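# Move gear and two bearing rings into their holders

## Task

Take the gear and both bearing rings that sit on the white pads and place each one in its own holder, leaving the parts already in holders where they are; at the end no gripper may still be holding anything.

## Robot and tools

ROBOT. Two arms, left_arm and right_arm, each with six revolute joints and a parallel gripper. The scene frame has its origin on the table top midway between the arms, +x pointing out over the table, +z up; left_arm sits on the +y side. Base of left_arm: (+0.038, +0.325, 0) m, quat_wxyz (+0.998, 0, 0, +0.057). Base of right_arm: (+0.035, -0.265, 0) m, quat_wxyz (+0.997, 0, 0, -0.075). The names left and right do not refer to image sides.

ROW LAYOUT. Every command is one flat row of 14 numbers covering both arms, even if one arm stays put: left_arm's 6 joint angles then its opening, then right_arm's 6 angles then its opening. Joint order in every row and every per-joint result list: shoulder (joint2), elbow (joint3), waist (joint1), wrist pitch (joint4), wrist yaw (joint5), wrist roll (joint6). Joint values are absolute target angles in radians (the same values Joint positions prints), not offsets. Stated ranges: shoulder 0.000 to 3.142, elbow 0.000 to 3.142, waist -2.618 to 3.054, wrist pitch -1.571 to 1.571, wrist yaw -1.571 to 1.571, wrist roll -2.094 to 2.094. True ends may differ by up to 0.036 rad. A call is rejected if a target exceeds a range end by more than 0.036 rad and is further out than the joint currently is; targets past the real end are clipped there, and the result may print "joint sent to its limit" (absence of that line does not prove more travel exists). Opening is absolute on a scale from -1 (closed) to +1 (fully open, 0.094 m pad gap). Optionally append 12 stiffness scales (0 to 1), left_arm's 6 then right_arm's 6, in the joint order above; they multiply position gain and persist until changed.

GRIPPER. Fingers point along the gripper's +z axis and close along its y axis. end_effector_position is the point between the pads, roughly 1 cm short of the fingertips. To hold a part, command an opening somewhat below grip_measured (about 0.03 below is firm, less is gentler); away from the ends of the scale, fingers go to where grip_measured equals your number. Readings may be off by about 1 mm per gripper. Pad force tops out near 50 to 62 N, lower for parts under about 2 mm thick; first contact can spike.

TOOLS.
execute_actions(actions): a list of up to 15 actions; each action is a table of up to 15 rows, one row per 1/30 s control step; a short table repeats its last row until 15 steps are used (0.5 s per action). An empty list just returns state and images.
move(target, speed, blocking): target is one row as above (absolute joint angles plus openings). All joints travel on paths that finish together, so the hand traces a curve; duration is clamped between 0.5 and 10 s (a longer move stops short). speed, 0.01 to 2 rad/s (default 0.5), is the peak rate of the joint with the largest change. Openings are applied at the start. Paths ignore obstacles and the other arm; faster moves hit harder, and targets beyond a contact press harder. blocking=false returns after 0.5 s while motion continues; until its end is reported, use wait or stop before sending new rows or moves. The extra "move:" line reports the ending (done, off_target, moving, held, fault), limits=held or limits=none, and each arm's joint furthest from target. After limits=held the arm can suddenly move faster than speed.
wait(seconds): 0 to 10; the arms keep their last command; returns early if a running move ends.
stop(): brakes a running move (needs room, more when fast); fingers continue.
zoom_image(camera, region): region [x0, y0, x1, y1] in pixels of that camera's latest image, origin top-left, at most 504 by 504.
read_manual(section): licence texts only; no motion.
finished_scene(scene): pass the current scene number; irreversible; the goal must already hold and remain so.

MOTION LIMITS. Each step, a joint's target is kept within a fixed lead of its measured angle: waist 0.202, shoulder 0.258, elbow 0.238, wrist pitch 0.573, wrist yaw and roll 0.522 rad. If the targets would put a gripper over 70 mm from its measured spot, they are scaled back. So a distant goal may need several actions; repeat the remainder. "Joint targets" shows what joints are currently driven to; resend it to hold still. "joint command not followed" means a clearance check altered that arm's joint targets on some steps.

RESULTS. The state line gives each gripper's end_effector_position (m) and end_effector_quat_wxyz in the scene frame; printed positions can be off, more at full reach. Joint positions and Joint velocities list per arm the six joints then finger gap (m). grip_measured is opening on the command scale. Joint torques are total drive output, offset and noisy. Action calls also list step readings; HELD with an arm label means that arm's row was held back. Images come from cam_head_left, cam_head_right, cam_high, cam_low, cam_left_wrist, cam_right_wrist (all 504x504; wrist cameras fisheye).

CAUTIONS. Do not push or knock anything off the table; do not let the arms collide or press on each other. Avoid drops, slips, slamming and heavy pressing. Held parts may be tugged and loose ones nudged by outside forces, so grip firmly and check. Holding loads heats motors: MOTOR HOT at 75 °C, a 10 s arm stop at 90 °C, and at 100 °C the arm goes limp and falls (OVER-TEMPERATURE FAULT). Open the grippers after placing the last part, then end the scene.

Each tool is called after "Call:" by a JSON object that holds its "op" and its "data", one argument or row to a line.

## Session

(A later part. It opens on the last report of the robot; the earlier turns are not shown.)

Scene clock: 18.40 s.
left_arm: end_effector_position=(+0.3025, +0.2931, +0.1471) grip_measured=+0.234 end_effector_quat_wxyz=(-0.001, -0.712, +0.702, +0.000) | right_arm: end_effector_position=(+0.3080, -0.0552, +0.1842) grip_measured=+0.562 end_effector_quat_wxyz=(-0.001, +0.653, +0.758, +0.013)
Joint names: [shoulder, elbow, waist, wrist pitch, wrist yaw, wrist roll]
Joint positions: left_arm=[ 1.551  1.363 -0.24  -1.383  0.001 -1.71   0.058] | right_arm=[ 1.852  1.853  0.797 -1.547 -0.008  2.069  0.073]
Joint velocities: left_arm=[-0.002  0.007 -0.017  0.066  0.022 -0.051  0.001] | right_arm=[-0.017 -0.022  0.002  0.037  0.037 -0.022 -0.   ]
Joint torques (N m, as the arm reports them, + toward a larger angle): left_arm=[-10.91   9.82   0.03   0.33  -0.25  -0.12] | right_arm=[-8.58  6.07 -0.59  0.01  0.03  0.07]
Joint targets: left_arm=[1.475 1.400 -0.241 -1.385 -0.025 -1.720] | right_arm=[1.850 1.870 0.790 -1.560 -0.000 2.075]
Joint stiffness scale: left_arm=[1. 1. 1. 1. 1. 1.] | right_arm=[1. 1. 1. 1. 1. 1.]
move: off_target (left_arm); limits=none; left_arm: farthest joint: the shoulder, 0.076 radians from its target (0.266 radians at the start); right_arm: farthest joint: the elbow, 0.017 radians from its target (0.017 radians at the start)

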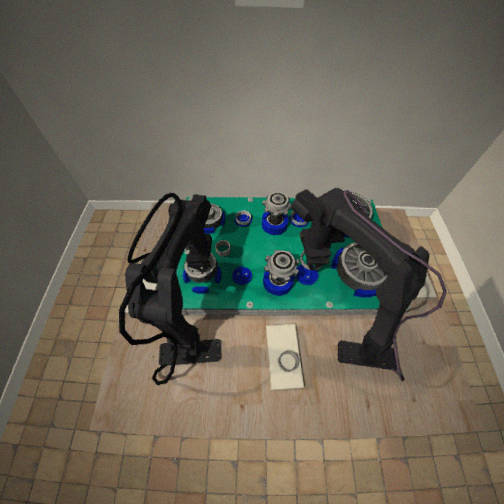

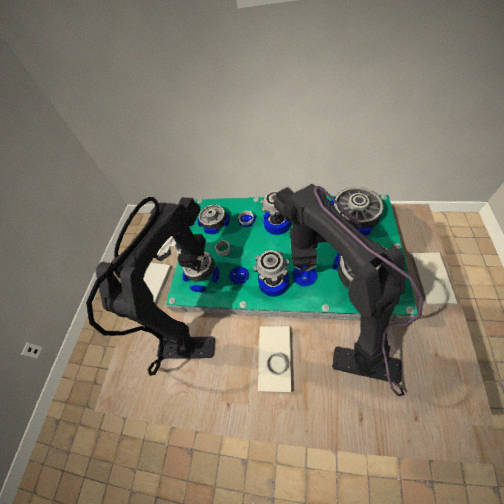

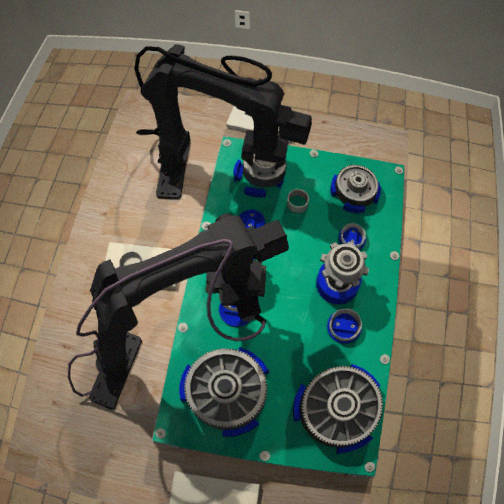

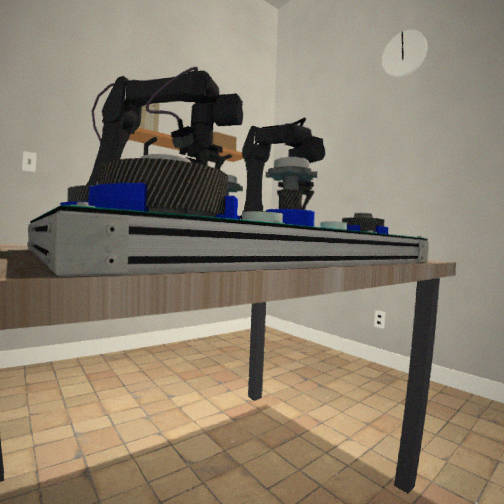

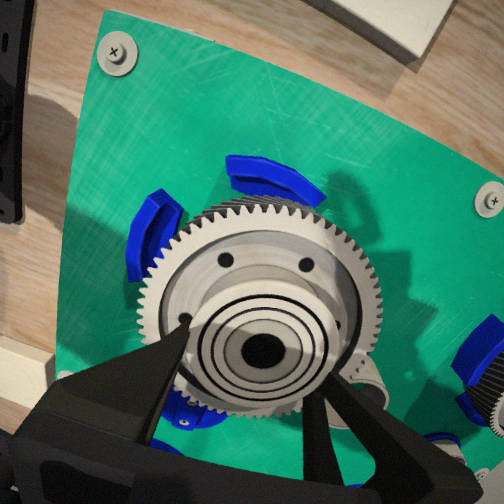

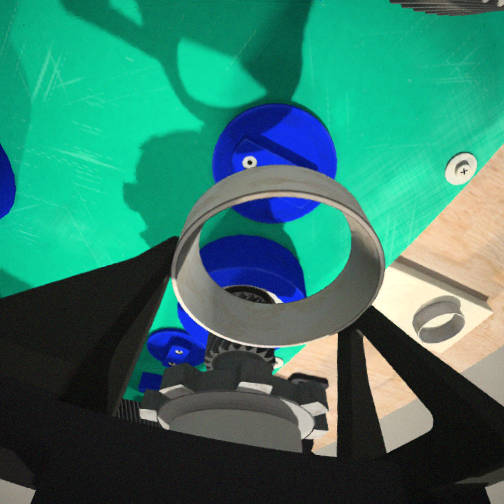

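Call:
{"op": "move", "data": {
  "target": [1.42,1.322,-0.27,-1.36,-0.025,-1.74,0.18,1.855,1.59,0.782,-1.295,0,2.075,0.52],
  "speed": 0.3
}}

Scene clock: 21.53 s.
left_arm: end_effector_position=(+0.2900, +0.2889, +0.1410) grip_measured=+0.234 end_effector_quat_wxyz=(+0.003, -0.712, +0.702, -0.005) | right_arm: end_effector_position=(+0.3151, -0.0512, +0.1070) grip_measured=+0.562 end_effector_quat_wxyz=(-0.009, +0.655, +0.755, -0.004)
Joint names: [shoulder, elbow, waist, wrist pitch, wrist yaw, wrist roll]
Joint positions: left_arm=[ 1.494  1.284 -0.262 -1.349  0.002 -1.731  0.058] | right_arm=[ 1.891  1.597  0.79  -1.287 -0.015  2.069  0.073]
Joint velocities: left_arm=[-0.007 -0.002 -0.002 -0.007  0.037 -0.051 -0.001] | right_arm=[-0.007 -0.012  0.002 -0.007  0.037 -0.007 -0.   ]
Joint torques (N m, as the arm reports them, + toward a larger angle): left_arm=[-10.31  10.    -0.58   0.22  -0.26  -0.13] | right_arm=[-12.07   4.59  -0.73   0.01   0.13   0.06]
Joint targets: left_arm=[1.420 1.322 -0.270 -1.360 -0.025 -1.740] | right_arm=[1.855 1.590 0.782 -1.295 0.000 2.075]
Joint stiffness scale: left_arm=[1. 1. 1. 1. 1. 1.] | right_arm=[1. 1. 1. 1. 1. 1.]
move: off_target (left_arm, right_arm); limits=none; left_arm: farthest joint: the shoulder, 0.074 radians from its target (0.131 radians at the start); right_arm: farthest joint: the shoulder, 0.036 radians from its target (0.003 radians at the start)

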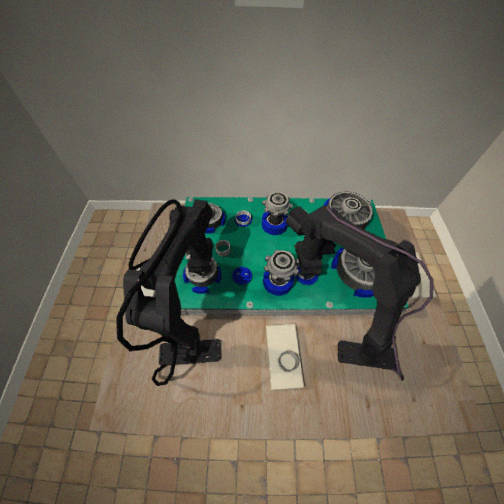

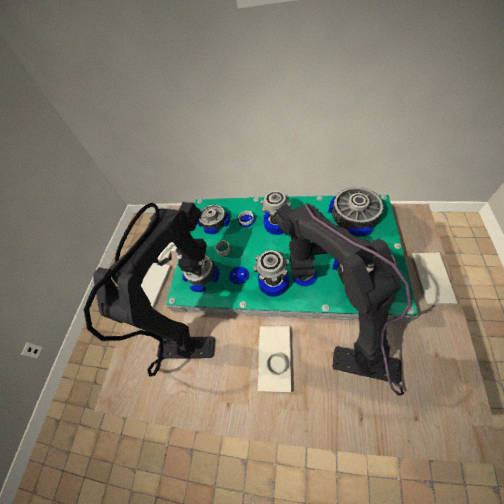

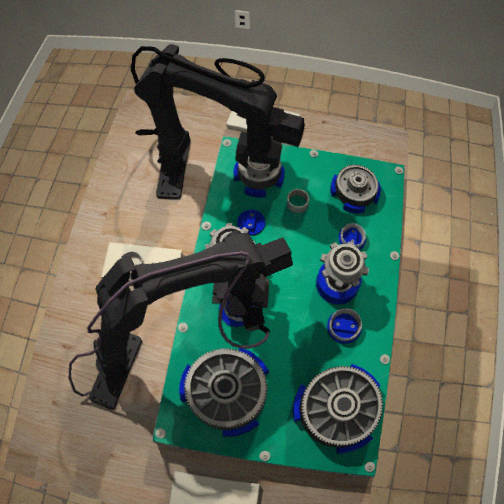

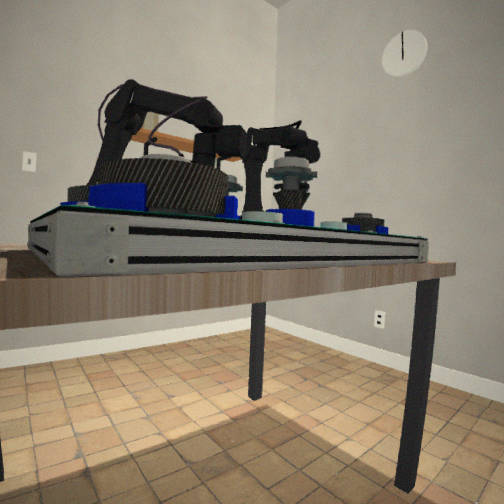

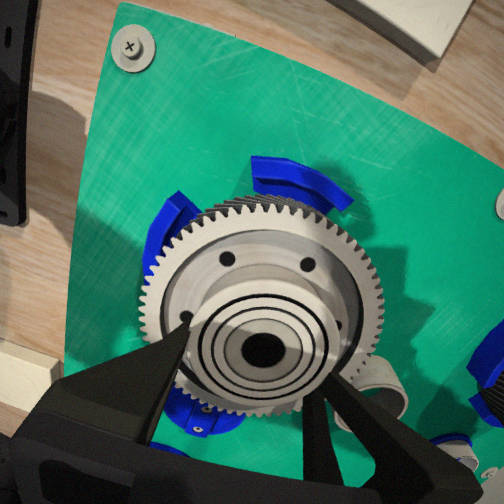

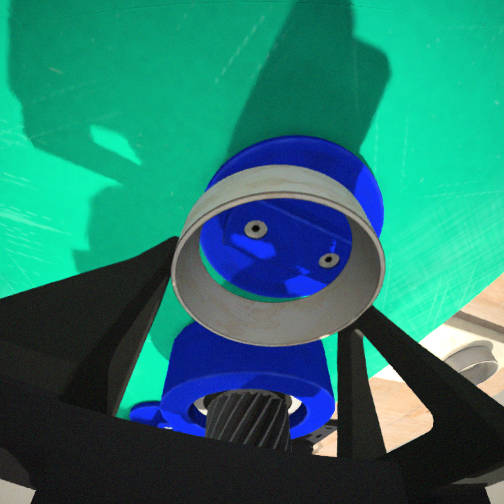

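Call:
{"op": "execute_actions", "data": {
  "actions": [
    [[1.42,1.322,-0.252,-1.378,-0.025,-1.74,0.18,1.825,1.597,0.80,-1.29,0.012,2.075,0.52]],
    [[1.425,1.30,-0.252,-1.355,-0.025,-1.74,0.18,1.825,1.565,0.811,-1.275,0.012,2.075,0.52]]
  ]
}}

Scene clock: 23.37 s.
left_arm: end_effector_position=(+0.2882, +0.2906, +0.1371) grip_measured=+0.234 end_effector_quat_wxyz=(+0.003, -0.712, +0.702, -0.000) | right_arm: end_effector_position=(+0.3085, -0.0534, +0.1109) grip_measured=+0.562 end_effector_quat_wxyz=(-0.001, +0.650, +0.760, +0.000)
Joint names: [shoulder, elbow, waist, wrist pitch, wrist yaw, wrist roll]
Joint positions: left_arm=[ 1.493  1.268 -0.26  -1.342 -0.004 -1.731  0.058] | right_arm=[ 1.854  1.564  0.803 -1.28  -0.002  2.069  0.073]
Joint velocities: left_arm=[-0.012 -0.002 -0.002  0.037  0.007 -0.037 -0.   ] | right_arm=[ 0.002 -0.017  0.012 -0.007  0.007  0.066  0.   ]
Joint torques (N m, as the arm reports them, + toward a larger angle): left_arm=[-9.92  9.4   0.59  0.2  -0.24 -0.11] | right_arm=[-11.12   5.02   0.7    0.16   0.1    0.05]
Joint targets: left_arm=[1.425 1.300 -0.252 -1.355 -0.025 -1.740] | right_arm=[1.825 1.565 0.811 -1.275 0.012 2.075]
Joint stiffness scale: left_arm=[1. 1. 1. 1. 1. 1.] | right_arm=[1. 1. 1. 1. 1. 1.]
Step readings (joint positions; steps 1 to 15: 1st action; 16 to 30: 2nd action):
0: left_arm=[1.494 1.284 -0.262 -1.349 0.002 -1.731] | right_arm=[1.891 1.597 0.790 -1.287 -0.015 2.069]
1: left_arm=[1.494 1.284 -0.262 -1.349 0.002 -1.731] | right_arm=[1.889 1.596 0.790 -1.286 -0.014 2.069]
2: left_arm=[1.494 1.284 -0.262 -1.349 0.002 -1.731] | right_arm=[1.884 1.594 0.790 -1.286 -0.012 2.069]
4: left_arm=[1.494 1.284 -0.262 -1.350 0.002 -1.731] | right_arm=[1.872 1.594 0.790 -1.286 -0.009 2.069]
8: left_arm=[1.494 1.284 -0.262 -1.351 0.002 -1.731] | right_arm=[1.856 1.594 0.790 -1.286 -0.006 2.069]
15: left_arm=[1.494 1.284 -0.262 -1.351 0.002 -1.731] | right_arm=[1.856 1.594 0.790 -1.286 -0.004 2.069]
16: left_arm=[1.494 1.281 -0.262 -1.350 0.002 -1.731] | right_arm=[1.855 1.591 0.791 -1.284 -0.003 2.069]
17: left_arm=[1.493 1.277 -0.262 -1.347 0.002 -1.731] | right_arm=[1.854 1.584 0.793 -1.281 -0.002 2.069]
19: left_arm=[1.493 1.268 -0.262 -1.345 0.001 -1.731] | right_arm=[1.854 1.572 0.798 -1.281 -0.002 2.069]
23: left_arm=[1.493 1.268 -0.260 -1.342 -0.004 -1.731] | right_arm=[1.854 1.564 0.803 -1.281 -0.002 2.069]
30: Joint positions above

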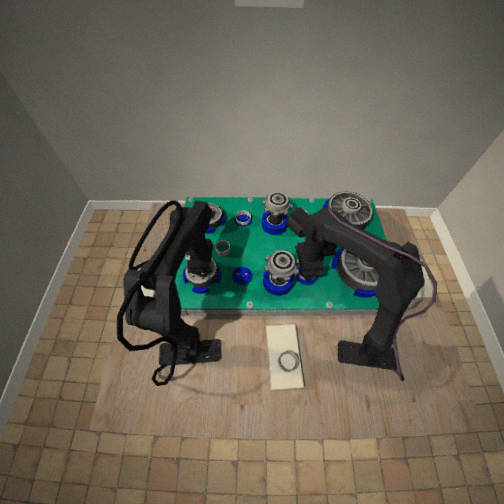

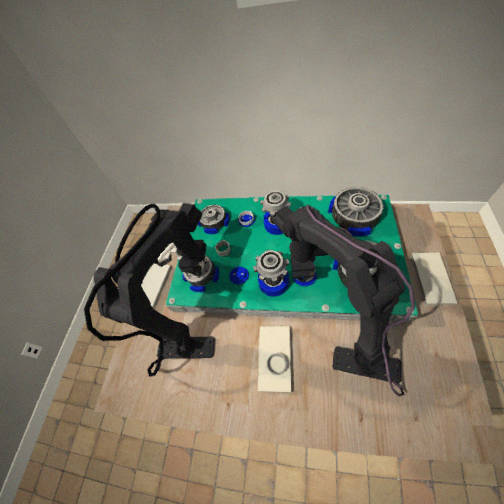

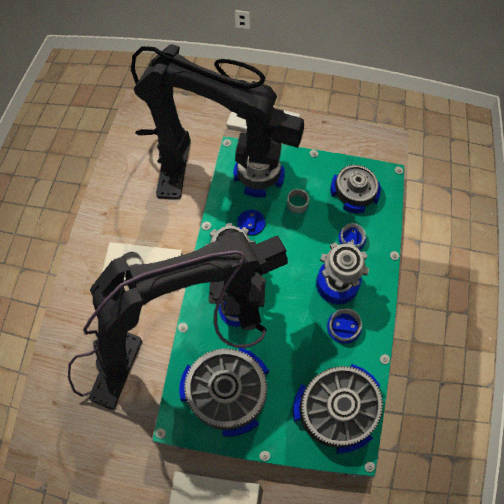

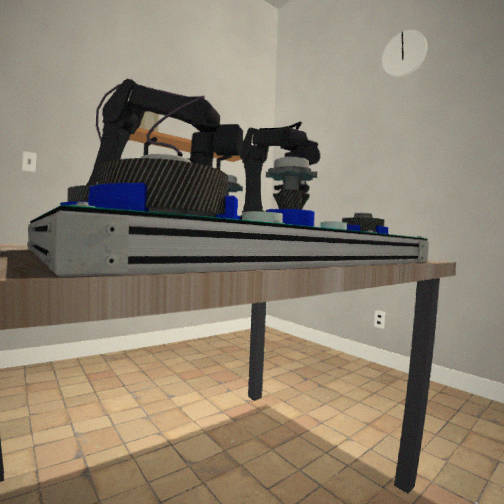

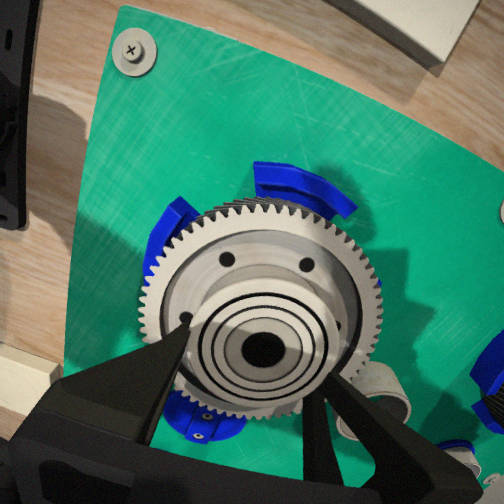

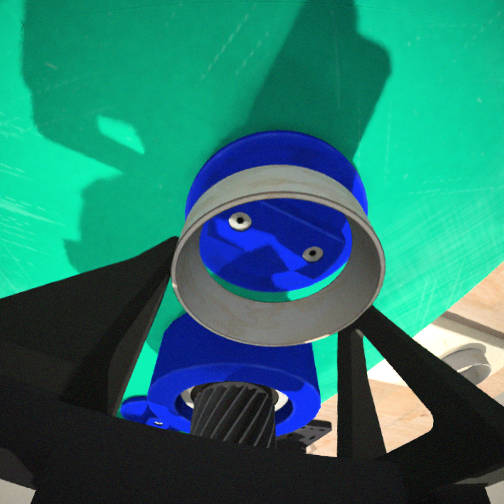

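Call:
{"op": "zoom_image", "data": {
  "camera": "cam_head_right",
  "region": [160, 230, 260, 310]
}}

Call:
{"op": "zoom_image", "data": {
  "camera": "cam_high",
  "region": [210, 130, 310, 210]
}}

Region (160, 230, 260, 310) of cam_head_right's 504x504 image, scaled by 5.040, with more detail than that image has; it fills the top 403 rows of this view, and the rest is white.

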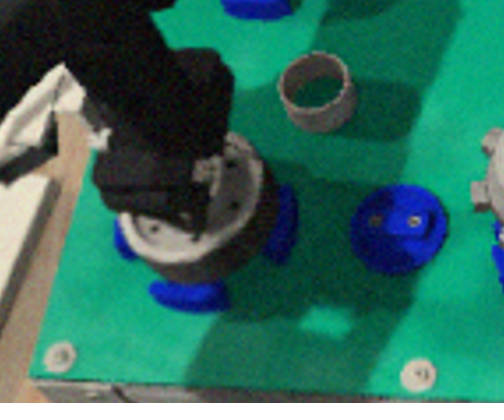

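Region (210, 130, 310, 210) of cam_high's 504x504 image, scaled by 5.040, with more detail than that image has; it fills the top 403 rows of this view, and the rest is white.

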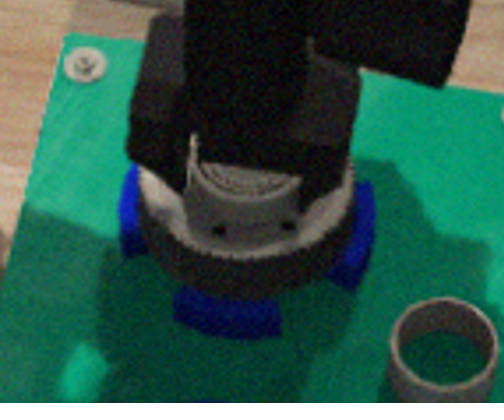

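Call:
{"op": "execute_actions", "data": {
  "actions": [
    [[1.425,1.31,-0.24,-1.35,-0.03,-1.74,0.18,1.85,1.545,0.808,-1.25,0.005,2.075,0.52]],
    [[1.43,1.285,-0.24,-1.325,-0.03,-1.74,0.18,1.862,1.525,0.808,-1.23,0.005,2.075,0.52]],
    [[1.435,1.26,-0.24,-1.30,-0.03,-1.74,0.18,1.868,1.505,0.808,-1.21,0.005,2.075,0.52]]
  ]
}}

Scene clock: 25.57 s.
left_arm: end_effector_position=(+0.2880, +0.2953, +0.1309) grip_measured=+0.233 end_effector_quat_wxyz=(-0.005, +0.717, -0.697, -0.003) | right_arm: end_effector_position=(+0.3081, -0.0537, +0.0943) grip_measured=+0.562 end_effector_quat_wxyz=(-0.002, +0.650, +0.760, -0.004)
Joint names: [shoulder, elbow, waist, wrist pitch, wrist yaw, wrist roll]
Joint positions: left_arm=[ 1.492  1.242 -0.247 -1.319 -0.012 -1.732  0.058] | right_arm=[ 1.865  1.512  0.803 -1.225 -0.002  2.069  0.073]
Joint velocities: left_arm=[-0.007 -0.027  0.012 -0.081 -0.022 -0.022 -0.   ] | right_arm=[ 0.002 -0.017 -0.012 -0.095  0.022  0.022  0.   ]
Joint torques (N m, as the arm reports them, + toward a larger angle): left_arm=[-9.09  8.17  0.6   0.59 -0.2  -0.11] | right_arm=[-8.45  4.61  0.41  0.25  0.04  0.05]
Joint targets: left_arm=[1.435 1.260 -0.240 -1.300 -0.030 -1.740] | right_arm=[1.868 1.505 0.808 -1.210 0.005 2.075]
Joint stiffness scale: left_arm=[1. 1. 1. 1. 1. 1.] | right_arm=[1. 1. 1. 1. 1. 1.]
Step readings (joint positions; steps 1 to 15: 1st action; 16 to 30: 2nd action; 31 to 45: 3rd action):
0: left_arm=[1.493 1.268 -0.260 -1.342 -0.004 -1.731] | right_arm=[1.854 1.564 0.803 -1.280 -0.002 2.069]
1: left_arm=[1.493 1.268 -0.259 -1.342 -0.004 -1.731] | right_arm=[1.854 1.562 0.803 -1.277 -0.002 2.069]
2: left_arm=[1.493 1.268 -0.257 -1.342 -0.003 -1.731] | right_arm=[1.854 1.558 0.803 -1.273 -0.002 2.069]
4: left_arm=[1.493 1.268 -0.252 -1.342 -0.003 -1.731] | right_arm=[1.854 1.550 0.803 -1.266 -0.002 2.069]
8: left_arm=[1.493 1.268 -0.248 -1.342 -0.007 -1.731] | right_arm=[1.854 1.546 0.803 -1.262 -0.002 2.069]
15: left_arm=[1.493 1.268 -0.248 -1.342 -0.007 -1.731] | right_arm=[1.854 1.546 0.803 -1.258 -0.002 2.069]
16: left_arm=[1.493 1.265 -0.248 -1.340 -0.007 -1.731] | right_arm=[1.854 1.543 0.803 -1.255 -0.002 2.069]
17: left_arm=[1.493 1.261 -0.248 -1.336 -0.007 -1.731] | right_arm=[1.854 1.539 0.803 -1.251 -0.002 2.069]
19: left_arm=[1.493 1.251 -0.248 -1.328 -0.007 -1.731] | right_arm=[1.858 1.532 0.803 -1.246 -0.002 2.069]
23: left_arm=[1.493 1.247 -0.247 -1.325 -0.009 -1.731] | right_arm=[1.865 1.525 0.803 -1.242 -0.002 2.069]
30: left_arm=[1.493 1.247 -0.247 -1.325 -0.009 -1.731] | right_arm=[1.865 1.525 0.803 -1.239 -0.002 2.069]
31: left_arm=[1.493 1.245 -0.247 -1.322 -0.009 -1.731] | right_arm=[1.865 1.522 0.803 -1.237 -0.002 2.069]
32: left_arm=[1.493 1.242 -0.247 -1.320 -0.011 -1.732] | right_arm=[1.865 1.518 0.803 -1.233 -0.002 2.069]
34: left_arm=[1.492 1.242 -0.247 -1.319 -0.012 -1.732] | right_arm=[1.865 1.512 0.803 -1.227 -0.002 2.069]
38: left_arm=[1.492 1.242 -0.247 -1.319 -0.012 -1.732] | right_arm=[1.865 1.512 0.803 -1.225 -0.002 2.069]
45: Joint positions above

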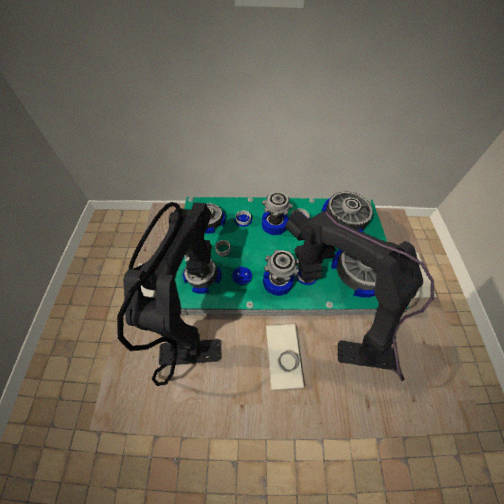

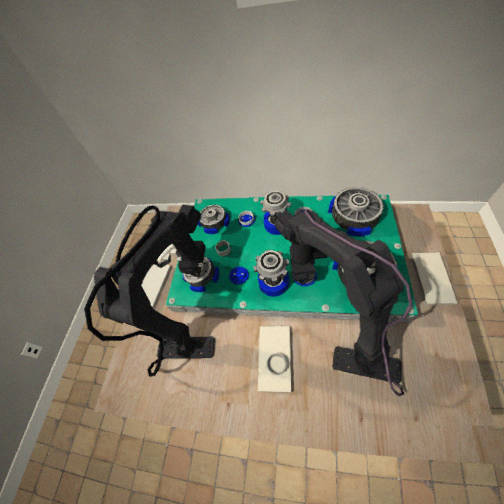

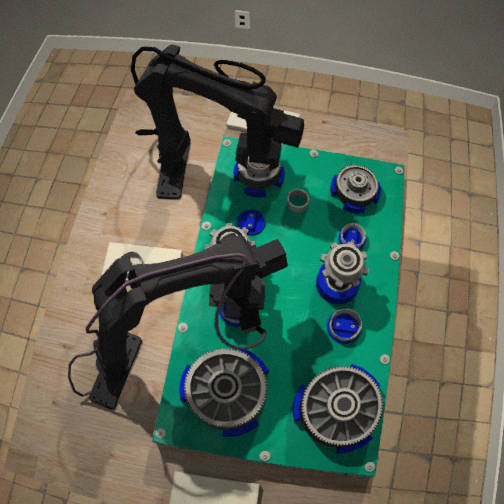

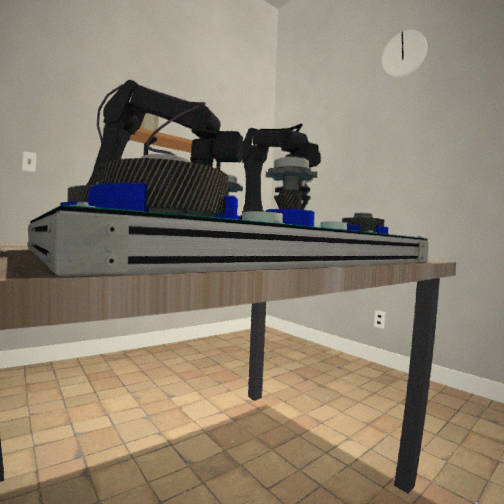

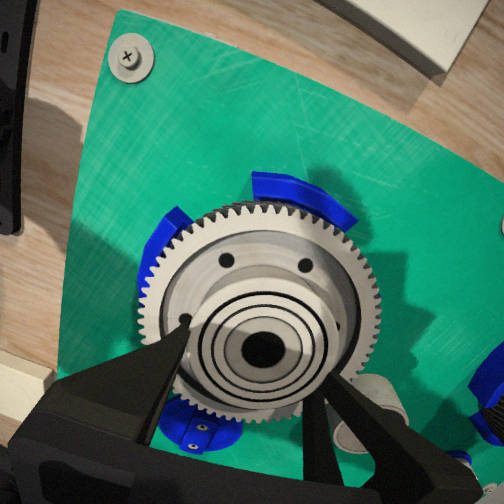

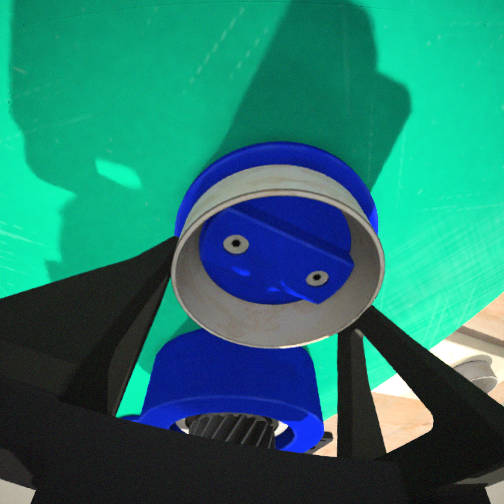

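Call:
{"op": "execute_actions", "data": {
  "actions": [
    [[1.44,1.26,-0.228,-1.305,-0.035,-1.74,0.18,1.848,1.512,0.805,-1.222,0,2.075,0.85]],
    [[1.445,1.24,-0.225,-1.295,-0.035,-1.74,0.18,1.84,1.62,0.805,-1.32,0,2.075,1]],
    [[1.445,1.24,-0.225,-1.295,-0.035,-1.74,0.18,1.74,1.66,0.79,-1.46,0,2.075,1]]
  ]
}}

Scene clock: 27.37 s.
left_arm: end_effector_position=(+0.2881, +0.2920, +0.1244) grip_measured=+0.233 end_effector_quat_wxyz=(+0.005, +0.719, -0.695, +0.006) | right_arm: end_effector_position=(+0.2915, -0.0680, +0.1647) grip_measured=+1.000 end_effector_quat_wxyz=(+0.002, +0.652, +0.758, +0.015)
Joint names: [shoulder, elbow, waist, wrist pitch, wrist yaw, wrist roll]
Joint positions: left_arm=[ 1.492  1.216 -0.241 -1.29   0.015 -1.733  0.058] | right_arm=[ 1.747  1.644  0.799 -1.438 -0.002  2.069  0.094]
Joint velocities: left_arm=[-0.027  0.022  0.002 -0.051 -0.007  0.022  0.   ] | right_arm=[-0.002 -0.012 -0.007  0.022 -0.007 -0.051  0.   ]
Joint torques (N m, as the arm reports them, + toward a larger angle): left_arm=[-8.34  8.67  1.32  0.3  -0.47 -0.11] | right_arm=[-8.13  6.2  -0.82 -0.02  0.    0.05]
Joint targets: left_arm=[1.445 1.240 -0.225 -1.295 -0.035 -1.740] | right_arm=[1.740 1.660 0.790 -1.460 -0.000 2.075]
Joint stiffness scale: left_arm=[1. 1. 1. 1. 1. 1.] | right_arm=[1. 1. 1. 1. 1. 1.]
Step readings (joint positions; steps 1 to 15: 1st action; 16 to 30: 2nd action; 31 to 45: 3rd action):
0: left_arm=[1.492 1.242 -0.247 -1.319 -0.012 -1.732] | right_arm=[1.865 1.512 0.803 -1.225 -0.002 2.069]
1: left_arm=[1.492 1.242 -0.246 -1.319 -0.011 -1.732] | right_arm=[1.865 1.512 0.803 -1.225 -0.002 2.069]
2: left_arm=[1.492 1.242 -0.244 -1.318 -0.010 -1.732] | right_arm=[1.865 1.512 0.803 -1.225 -0.002 2.069]
4: left_arm=[1.492 1.234 -0.241 -1.309 -0.003 -1.732] | right_arm=[1.865 1.512 0.803 -1.225 -0.002 2.069]
8: left_arm=[1.492 1.228 -0.241 -1.304 0.002 -1.732] | right_arm=[1.865 1.512 0.803 -1.225 -0.002 2.069]
15: left_arm=[1.492 1.228 -0.241 -1.304 0.002 -1.732] | right_arm=[1.865 1.512 0.803 -1.225 -0.002 2.069]
16: left_arm=[1.492 1.226 -0.241 -1.303 0.002 -1.732] | right_arm=[1.867 1.523 0.803 -1.239 -0.002 2.069]
17: left_arm=[1.492 1.223 -0.241 -1.300 0.005 -1.733] | right_arm=[1.868 1.542 0.803 -1.256 -0.002 2.069]
19: left_arm=[1.492 1.218 -0.241 -1.293 0.012 -1.733] | right_arm=[1.866 1.579 0.803 -1.272 -0.002 2.069]
23: left_arm=[1.492 1.216 -0.241 -1.290 0.015 -1.733] | right_arm=[1.860 1.600 0.803 -1.283 -0.002 2.069]
30: left_arm=[1.492 1.216 -0.241 -1.290 0.015 -1.733] | right_arm=[1.860 1.600 0.803 -1.299 -0.002 2.069]
31: left_arm=[1.492 1.216 -0.241 -1.290 0.015 -1.733] | right_arm=[1.853 1.602 0.803 -1.310 -0.002 2.069]
32: left_arm=[1.492 1.216 -0.241 -1.290 0.015 -1.733] | right_arm=[1.841 1.604 0.803 -1.334 -0.002 2.069]
34: left_arm=[1.492 1.216 -0.241 -1.290 0.015 -1.733] | right_arm=[1.802 1.616 0.803 -1.376 -0.002 2.069]
38: left_arm=[1.492 1.216 -0.241 -1.290 0.015 -1.733] | right_arm=[1.749 1.642 0.800 -1.419 -0.002 2.069]
45: Joint positions above

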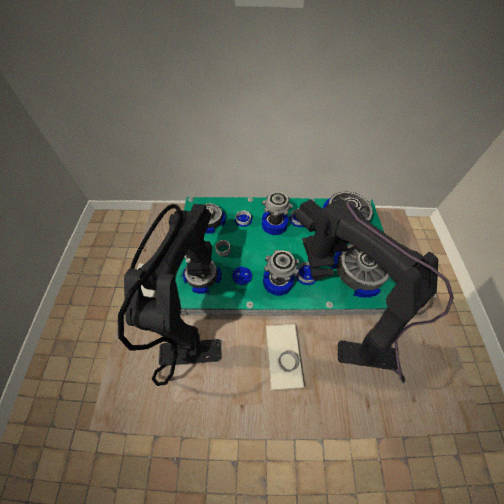

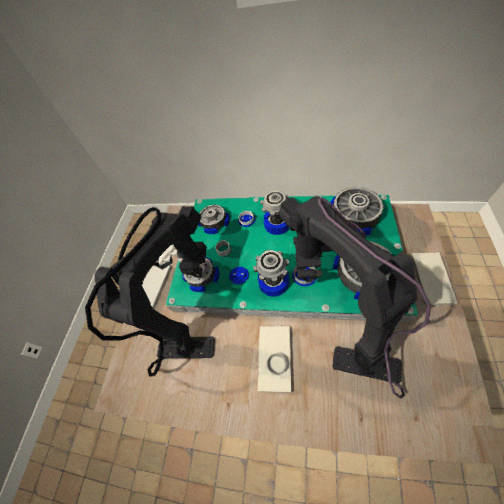

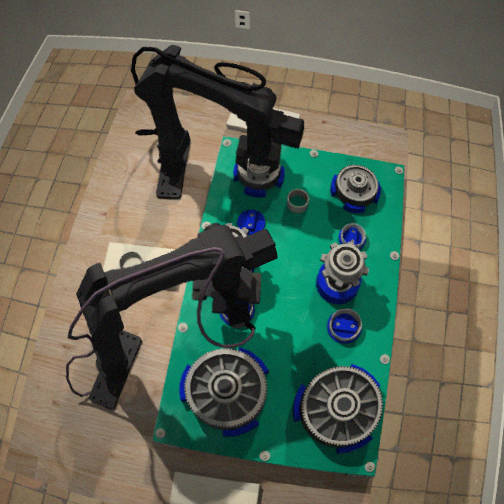

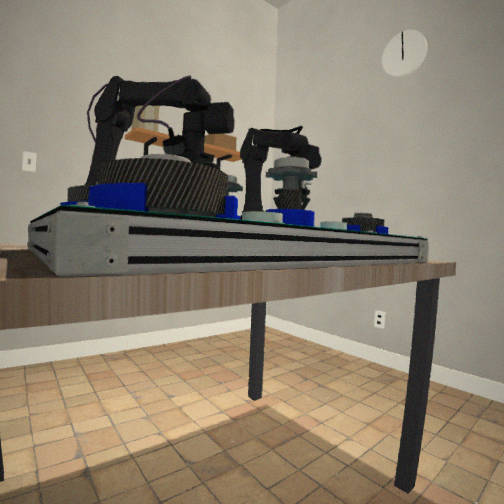

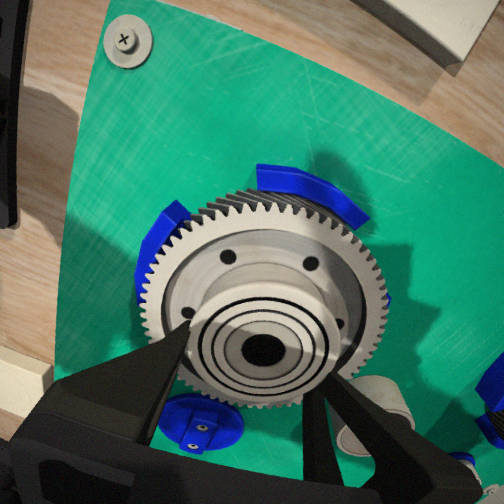

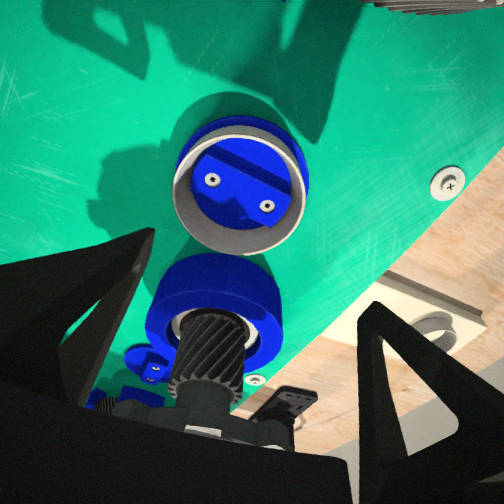

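Call:
{"op": "execute_actions", "data": {
  "actions": []
}}

Scene clock: 28.93 s.
left_arm: end_effector_position=(+0.2881, +0.2920, +0.1244) grip_measured=+0.233 end_effector_quat_wxyz=(+0.005, +0.719, -0.695, +0.006) | right_arm: end_effector_position=(+0.2909, -0.0685, +0.1647) grip_measured=+1.000 end_effector_quat_wxyz=(+0.002, +0.652, +0.758, +0.013)
Joint names: [shoulder, elbow, waist, wrist pitch, wrist yaw, wrist roll]
Joint positions: left_arm=[ 1.492  1.216 -0.241 -1.29   0.015 -1.733  0.058] | right_arm=[ 1.747  1.644  0.799 -1.442 -0.002  2.069  0.094]
Joint velocities: left_arm=[-0.002 -0.022  0.012 -0.066  0.007 -0.007 -0.001] | right_arm=[-0.007 -0.007 -0.002 -0.022 -0.007 -0.037  0.   ]
Joint torques (N m, as the arm reports them, + toward a larger angle): left_arm=[-8.26  8.68  1.32  0.29 -0.46 -0.12] | right_arm=[-8.14  6.09 -0.81 -0.03 -0.02  0.05]
Joint targets: left_arm=[1.445 1.240 -0.225 -1.295 -0.035 -1.740] | right_arm=[1.740 1.660 0.790 -1.460 -0.000 2.075]
Joint stiffness scale: left_arm=[1. 1. 1. 1. 1. 1.] | right_arm=[1. 1. 1. 1. 1. 1.]

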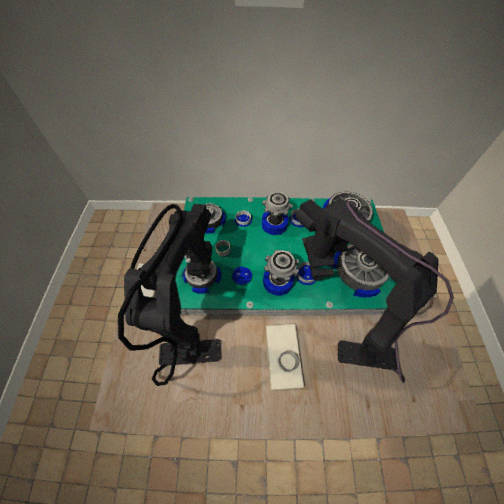

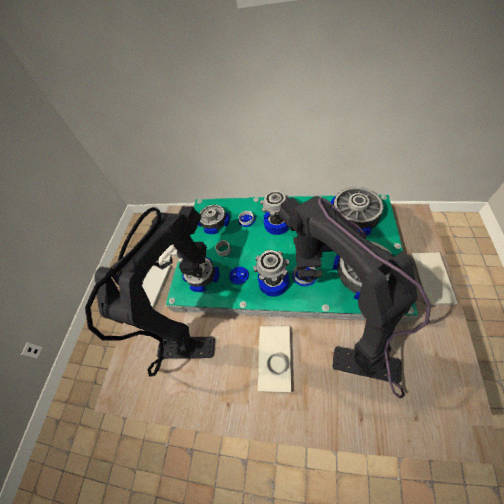

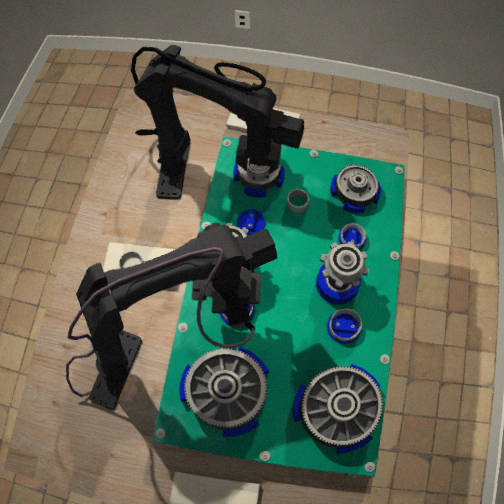

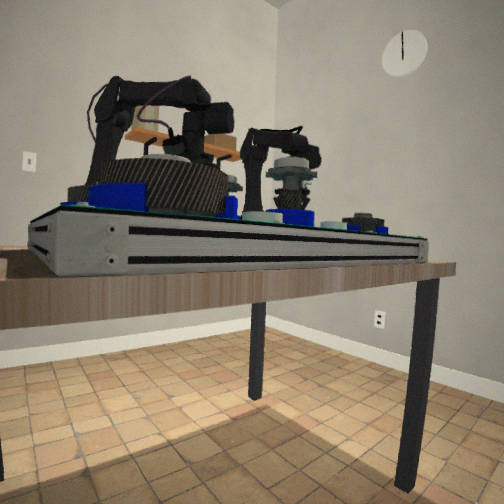

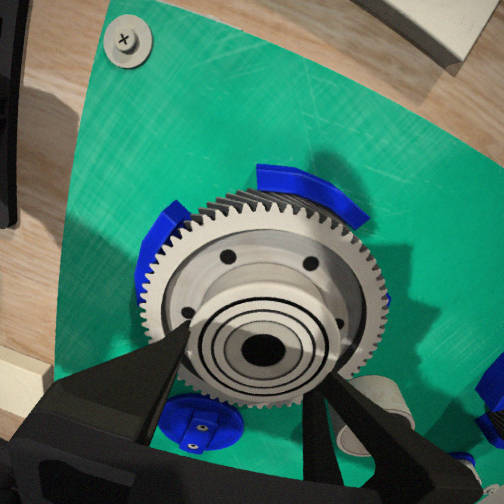

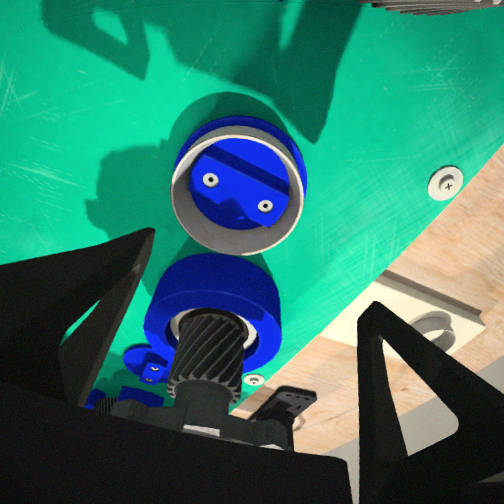

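Call:
{"op": "move", "data": {
  "target": [1.46,1.20,-0.245,-1.27,-0.01,-1.74,0.18,1.60,1.60,0.70,-1.55,0,2.0,1],
  "speed": 0.15
}}

Scene clock: 30.57 s.
left_arm: end_effector_position=(+0.2880, +0.2916, +0.1234) grip_measured=+0.233 end_effector_quat_wxyz=(+0.007, +0.719, -0.695, +0.006) | right_arm: end_effector_position=(+0.2763, -0.1120, +0.1897) grip_measured=+1.000 end_effector_quat_wxyz=(+0.002, +0.662, +0.749, +0.011)
Joint names: [shoulder, elbow, waist, wrist pitch, wrist yaw, wrist roll]
Joint positions: left_arm=[ 1.495  1.215 -0.241 -1.289  0.017 -1.733  0.058] | right_arm=[ 1.625  1.608  0.708 -1.532 -0.002  2.006  0.094]
Joint velocities: left_arm=[ 0.022 -0.017 -0.002 -0.037 -0.037 -0.037  0.001] | right_arm=[ 0.002 -0.012 -0.017 -0.022 -0.007 -0.11   0.   ]
Joint torques (N m, as the arm reports them, + toward a larger angle): left_arm=[-7.36  5.2  -0.32  0.59 -0.25 -0.1 ] | right_arm=[-8.55  4.42 -0.75 -0.04 -0.01 -0.11]
Joint targets: left_arm=[1.460 1.200 -0.245 -1.270 -0.010 -1.740] | right_arm=[1.600 1.600 0.700 -1.550 0.000 2.000]
Joint stiffness scale: left_arm=[1. 1. 1. 1. 1. 1.] | right_arm=[1. 1. 1. 1. 1. 1.]
move: off_target (left_arm, right_arm); limits=none; left_arm: farthest joint: the shoulder, 0.035 radians from its target (0.032 radians at the start); right_arm: farthest joint: the shoulder, 0.025 radians from its target (0.147 radians at the start)

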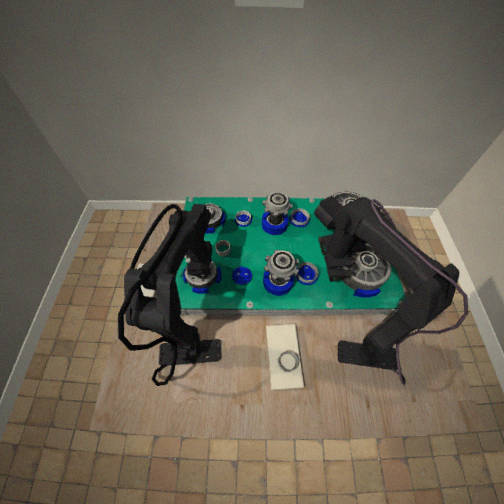

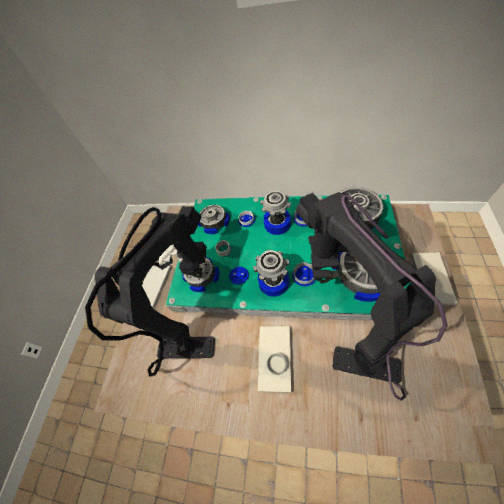

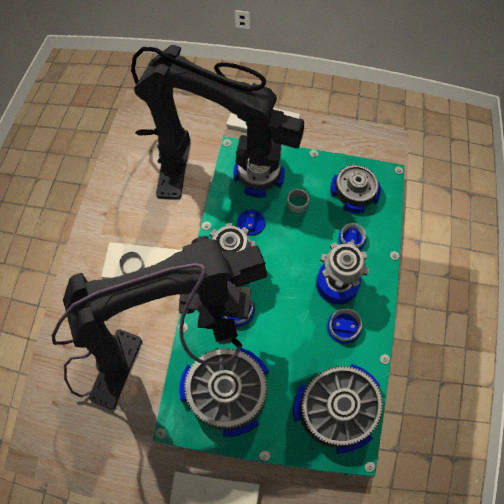

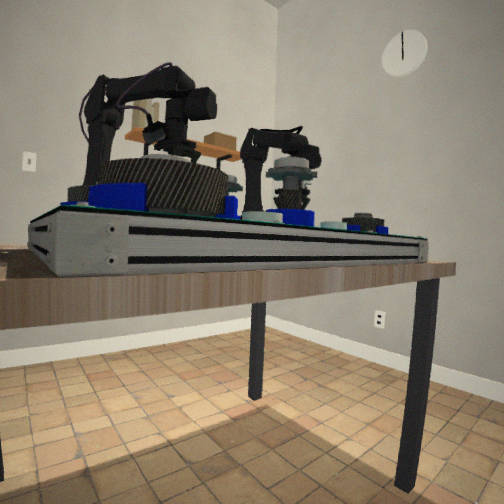

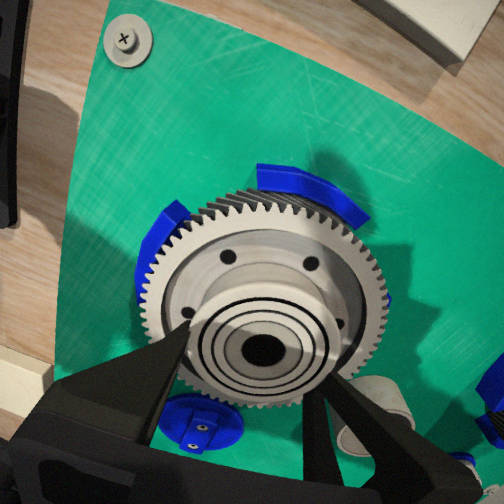

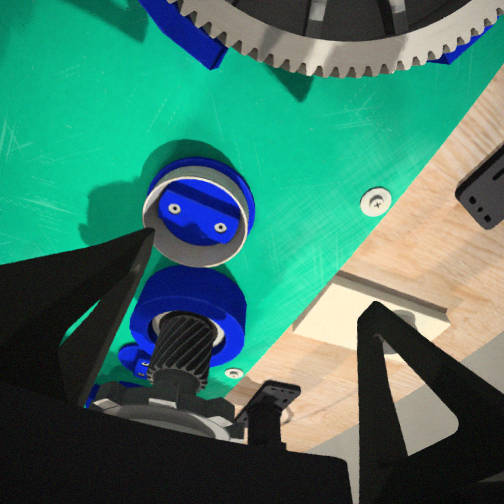

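Call:
{"op": "zoom_image", "data": {
  "camera": "cam_head_left",
  "region": [160,190,260,300]
}}

Call:
{"op": "zoom_image", "data": {
  "camera": "cam_high",
  "region": [210,130,400,230]
}}

Region (160, 190, 260, 300) of cam_head_left's 504x504 image, scaled by 4.582, with more detail than that image has; it fills the left 458 columns of this view, and the rest is white.

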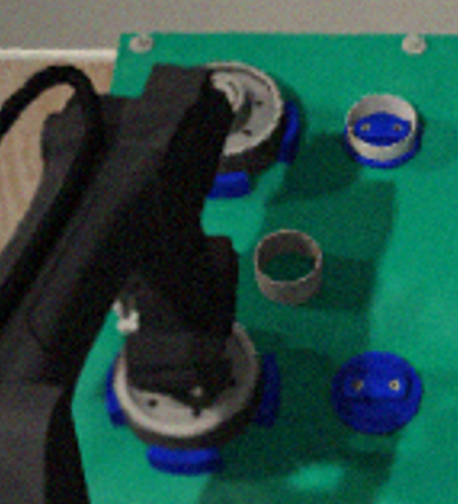

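Region (210, 130, 400, 230) of cam_high's 504x504 image, scaled by 2.653, with more detail than that image has; it fills the top 265 rows of this view, and the rest is white.

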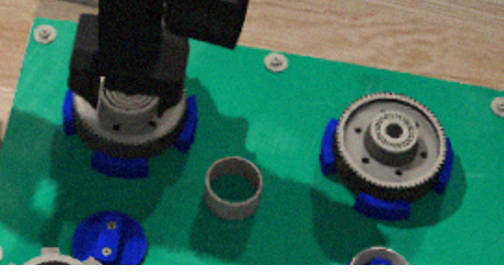

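Call:
{"op": "move", "data": {
  "target": [1.48,1.18,-0.245,-1.27,0.0,-1.74,0.18,1.50,1.45,0.0,-1.5,0,1.2,1],
  "speed": 0.5
}}

Scene clock: 33.37 s.
left_arm: end_effector_position=(+0.2875, +0.2916, +0.1226) grip_measured=+0.233 end_effector_quat_wxyz=(+0.007, +0.719, -0.695, +0.005) | right_arm: end_effector_position=(+0.2861, -0.2995, +0.1763) grip_measured=+1.000 end_effector_quat_wxyz=(-0.007, +0.625, +0.780, -0.002)
Joint names: [shoulder, elbow, waist, wrist pitch, wrist yaw, wrist roll]
Joint positions: left_arm=[ 1.495  1.212 -0.241 -1.288  0.018 -1.733  0.058] | right_arm=[ 1.528  1.457  0.005 -1.513 -0.004  1.206  0.094]
Joint velocities: left_arm=[ 0.002 -0.017 -0.017  0.022  0.081  0.007 -0.001] | right_arm=[-0.007  0.012 -0.002 -0.022  0.007 -0.007  0.   ]
Joint torques (N m, as the arm reports them, + toward a larger angle): left_arm=[-5.95  3.68 -0.24  0.57 -0.19 -0.11] | right_arm=[-7.88  4.58 -0.48  0.21  0.   -0.06]
Joint targets: left_arm=[1.480 1.180 -0.245 -1.270 -0.000 -1.740] | right_arm=[1.500 1.450 0.000 -1.500 0.000 1.200]
Joint stiffness scale: left_arm=[1. 1. 1. 1. 1. 1.] | right_arm=[1. 1. 1. 1. 1. 1.]
move: off_target (left_arm, right_arm); limits=none; left_arm: farthest joint: the elbow, 0.032 radians from its target (0.035 radians at the start); right_arm: farthest joint: the shoulder, 0.028 radians from its target (0.125 radians at the start)

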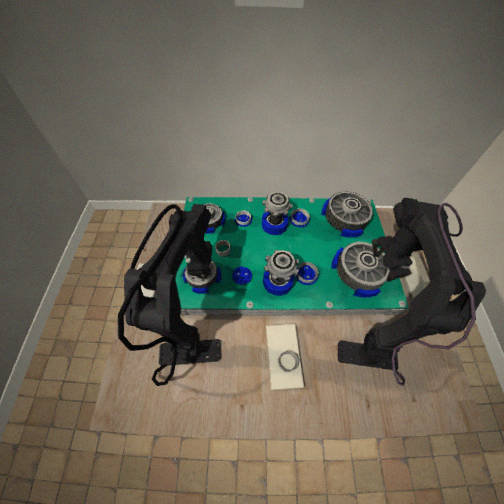

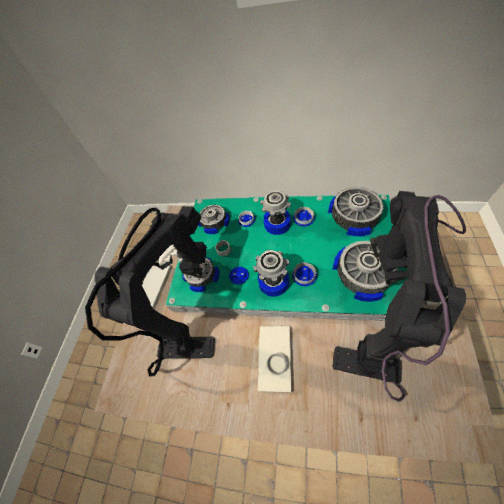

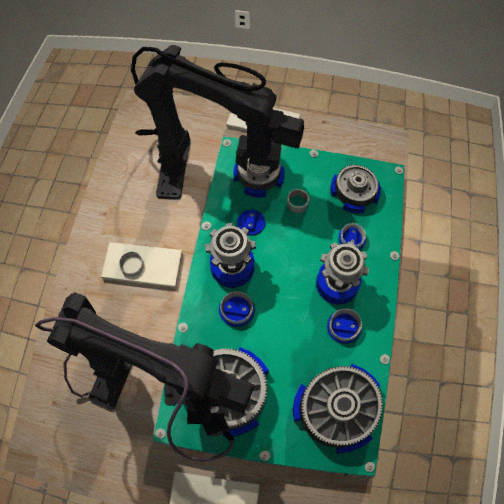

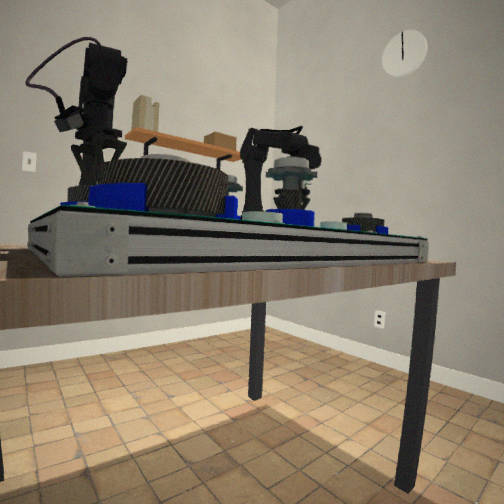

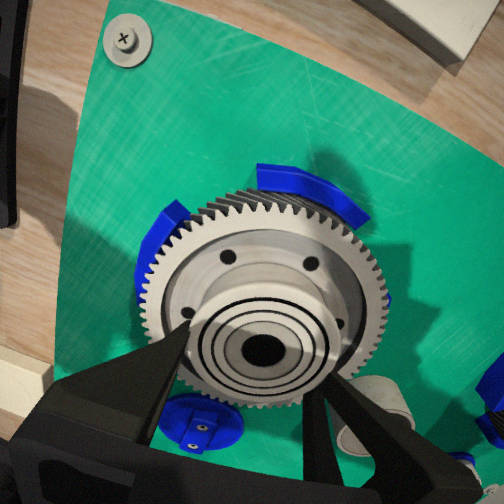

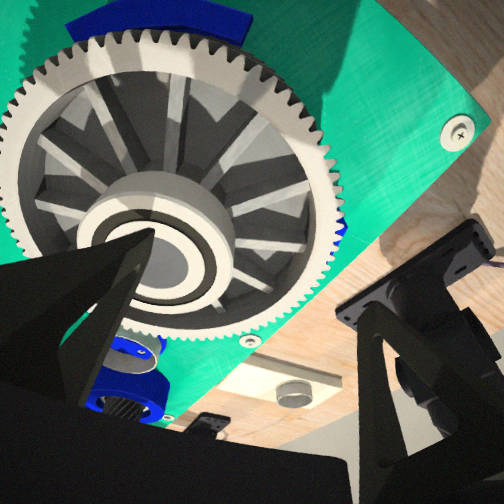

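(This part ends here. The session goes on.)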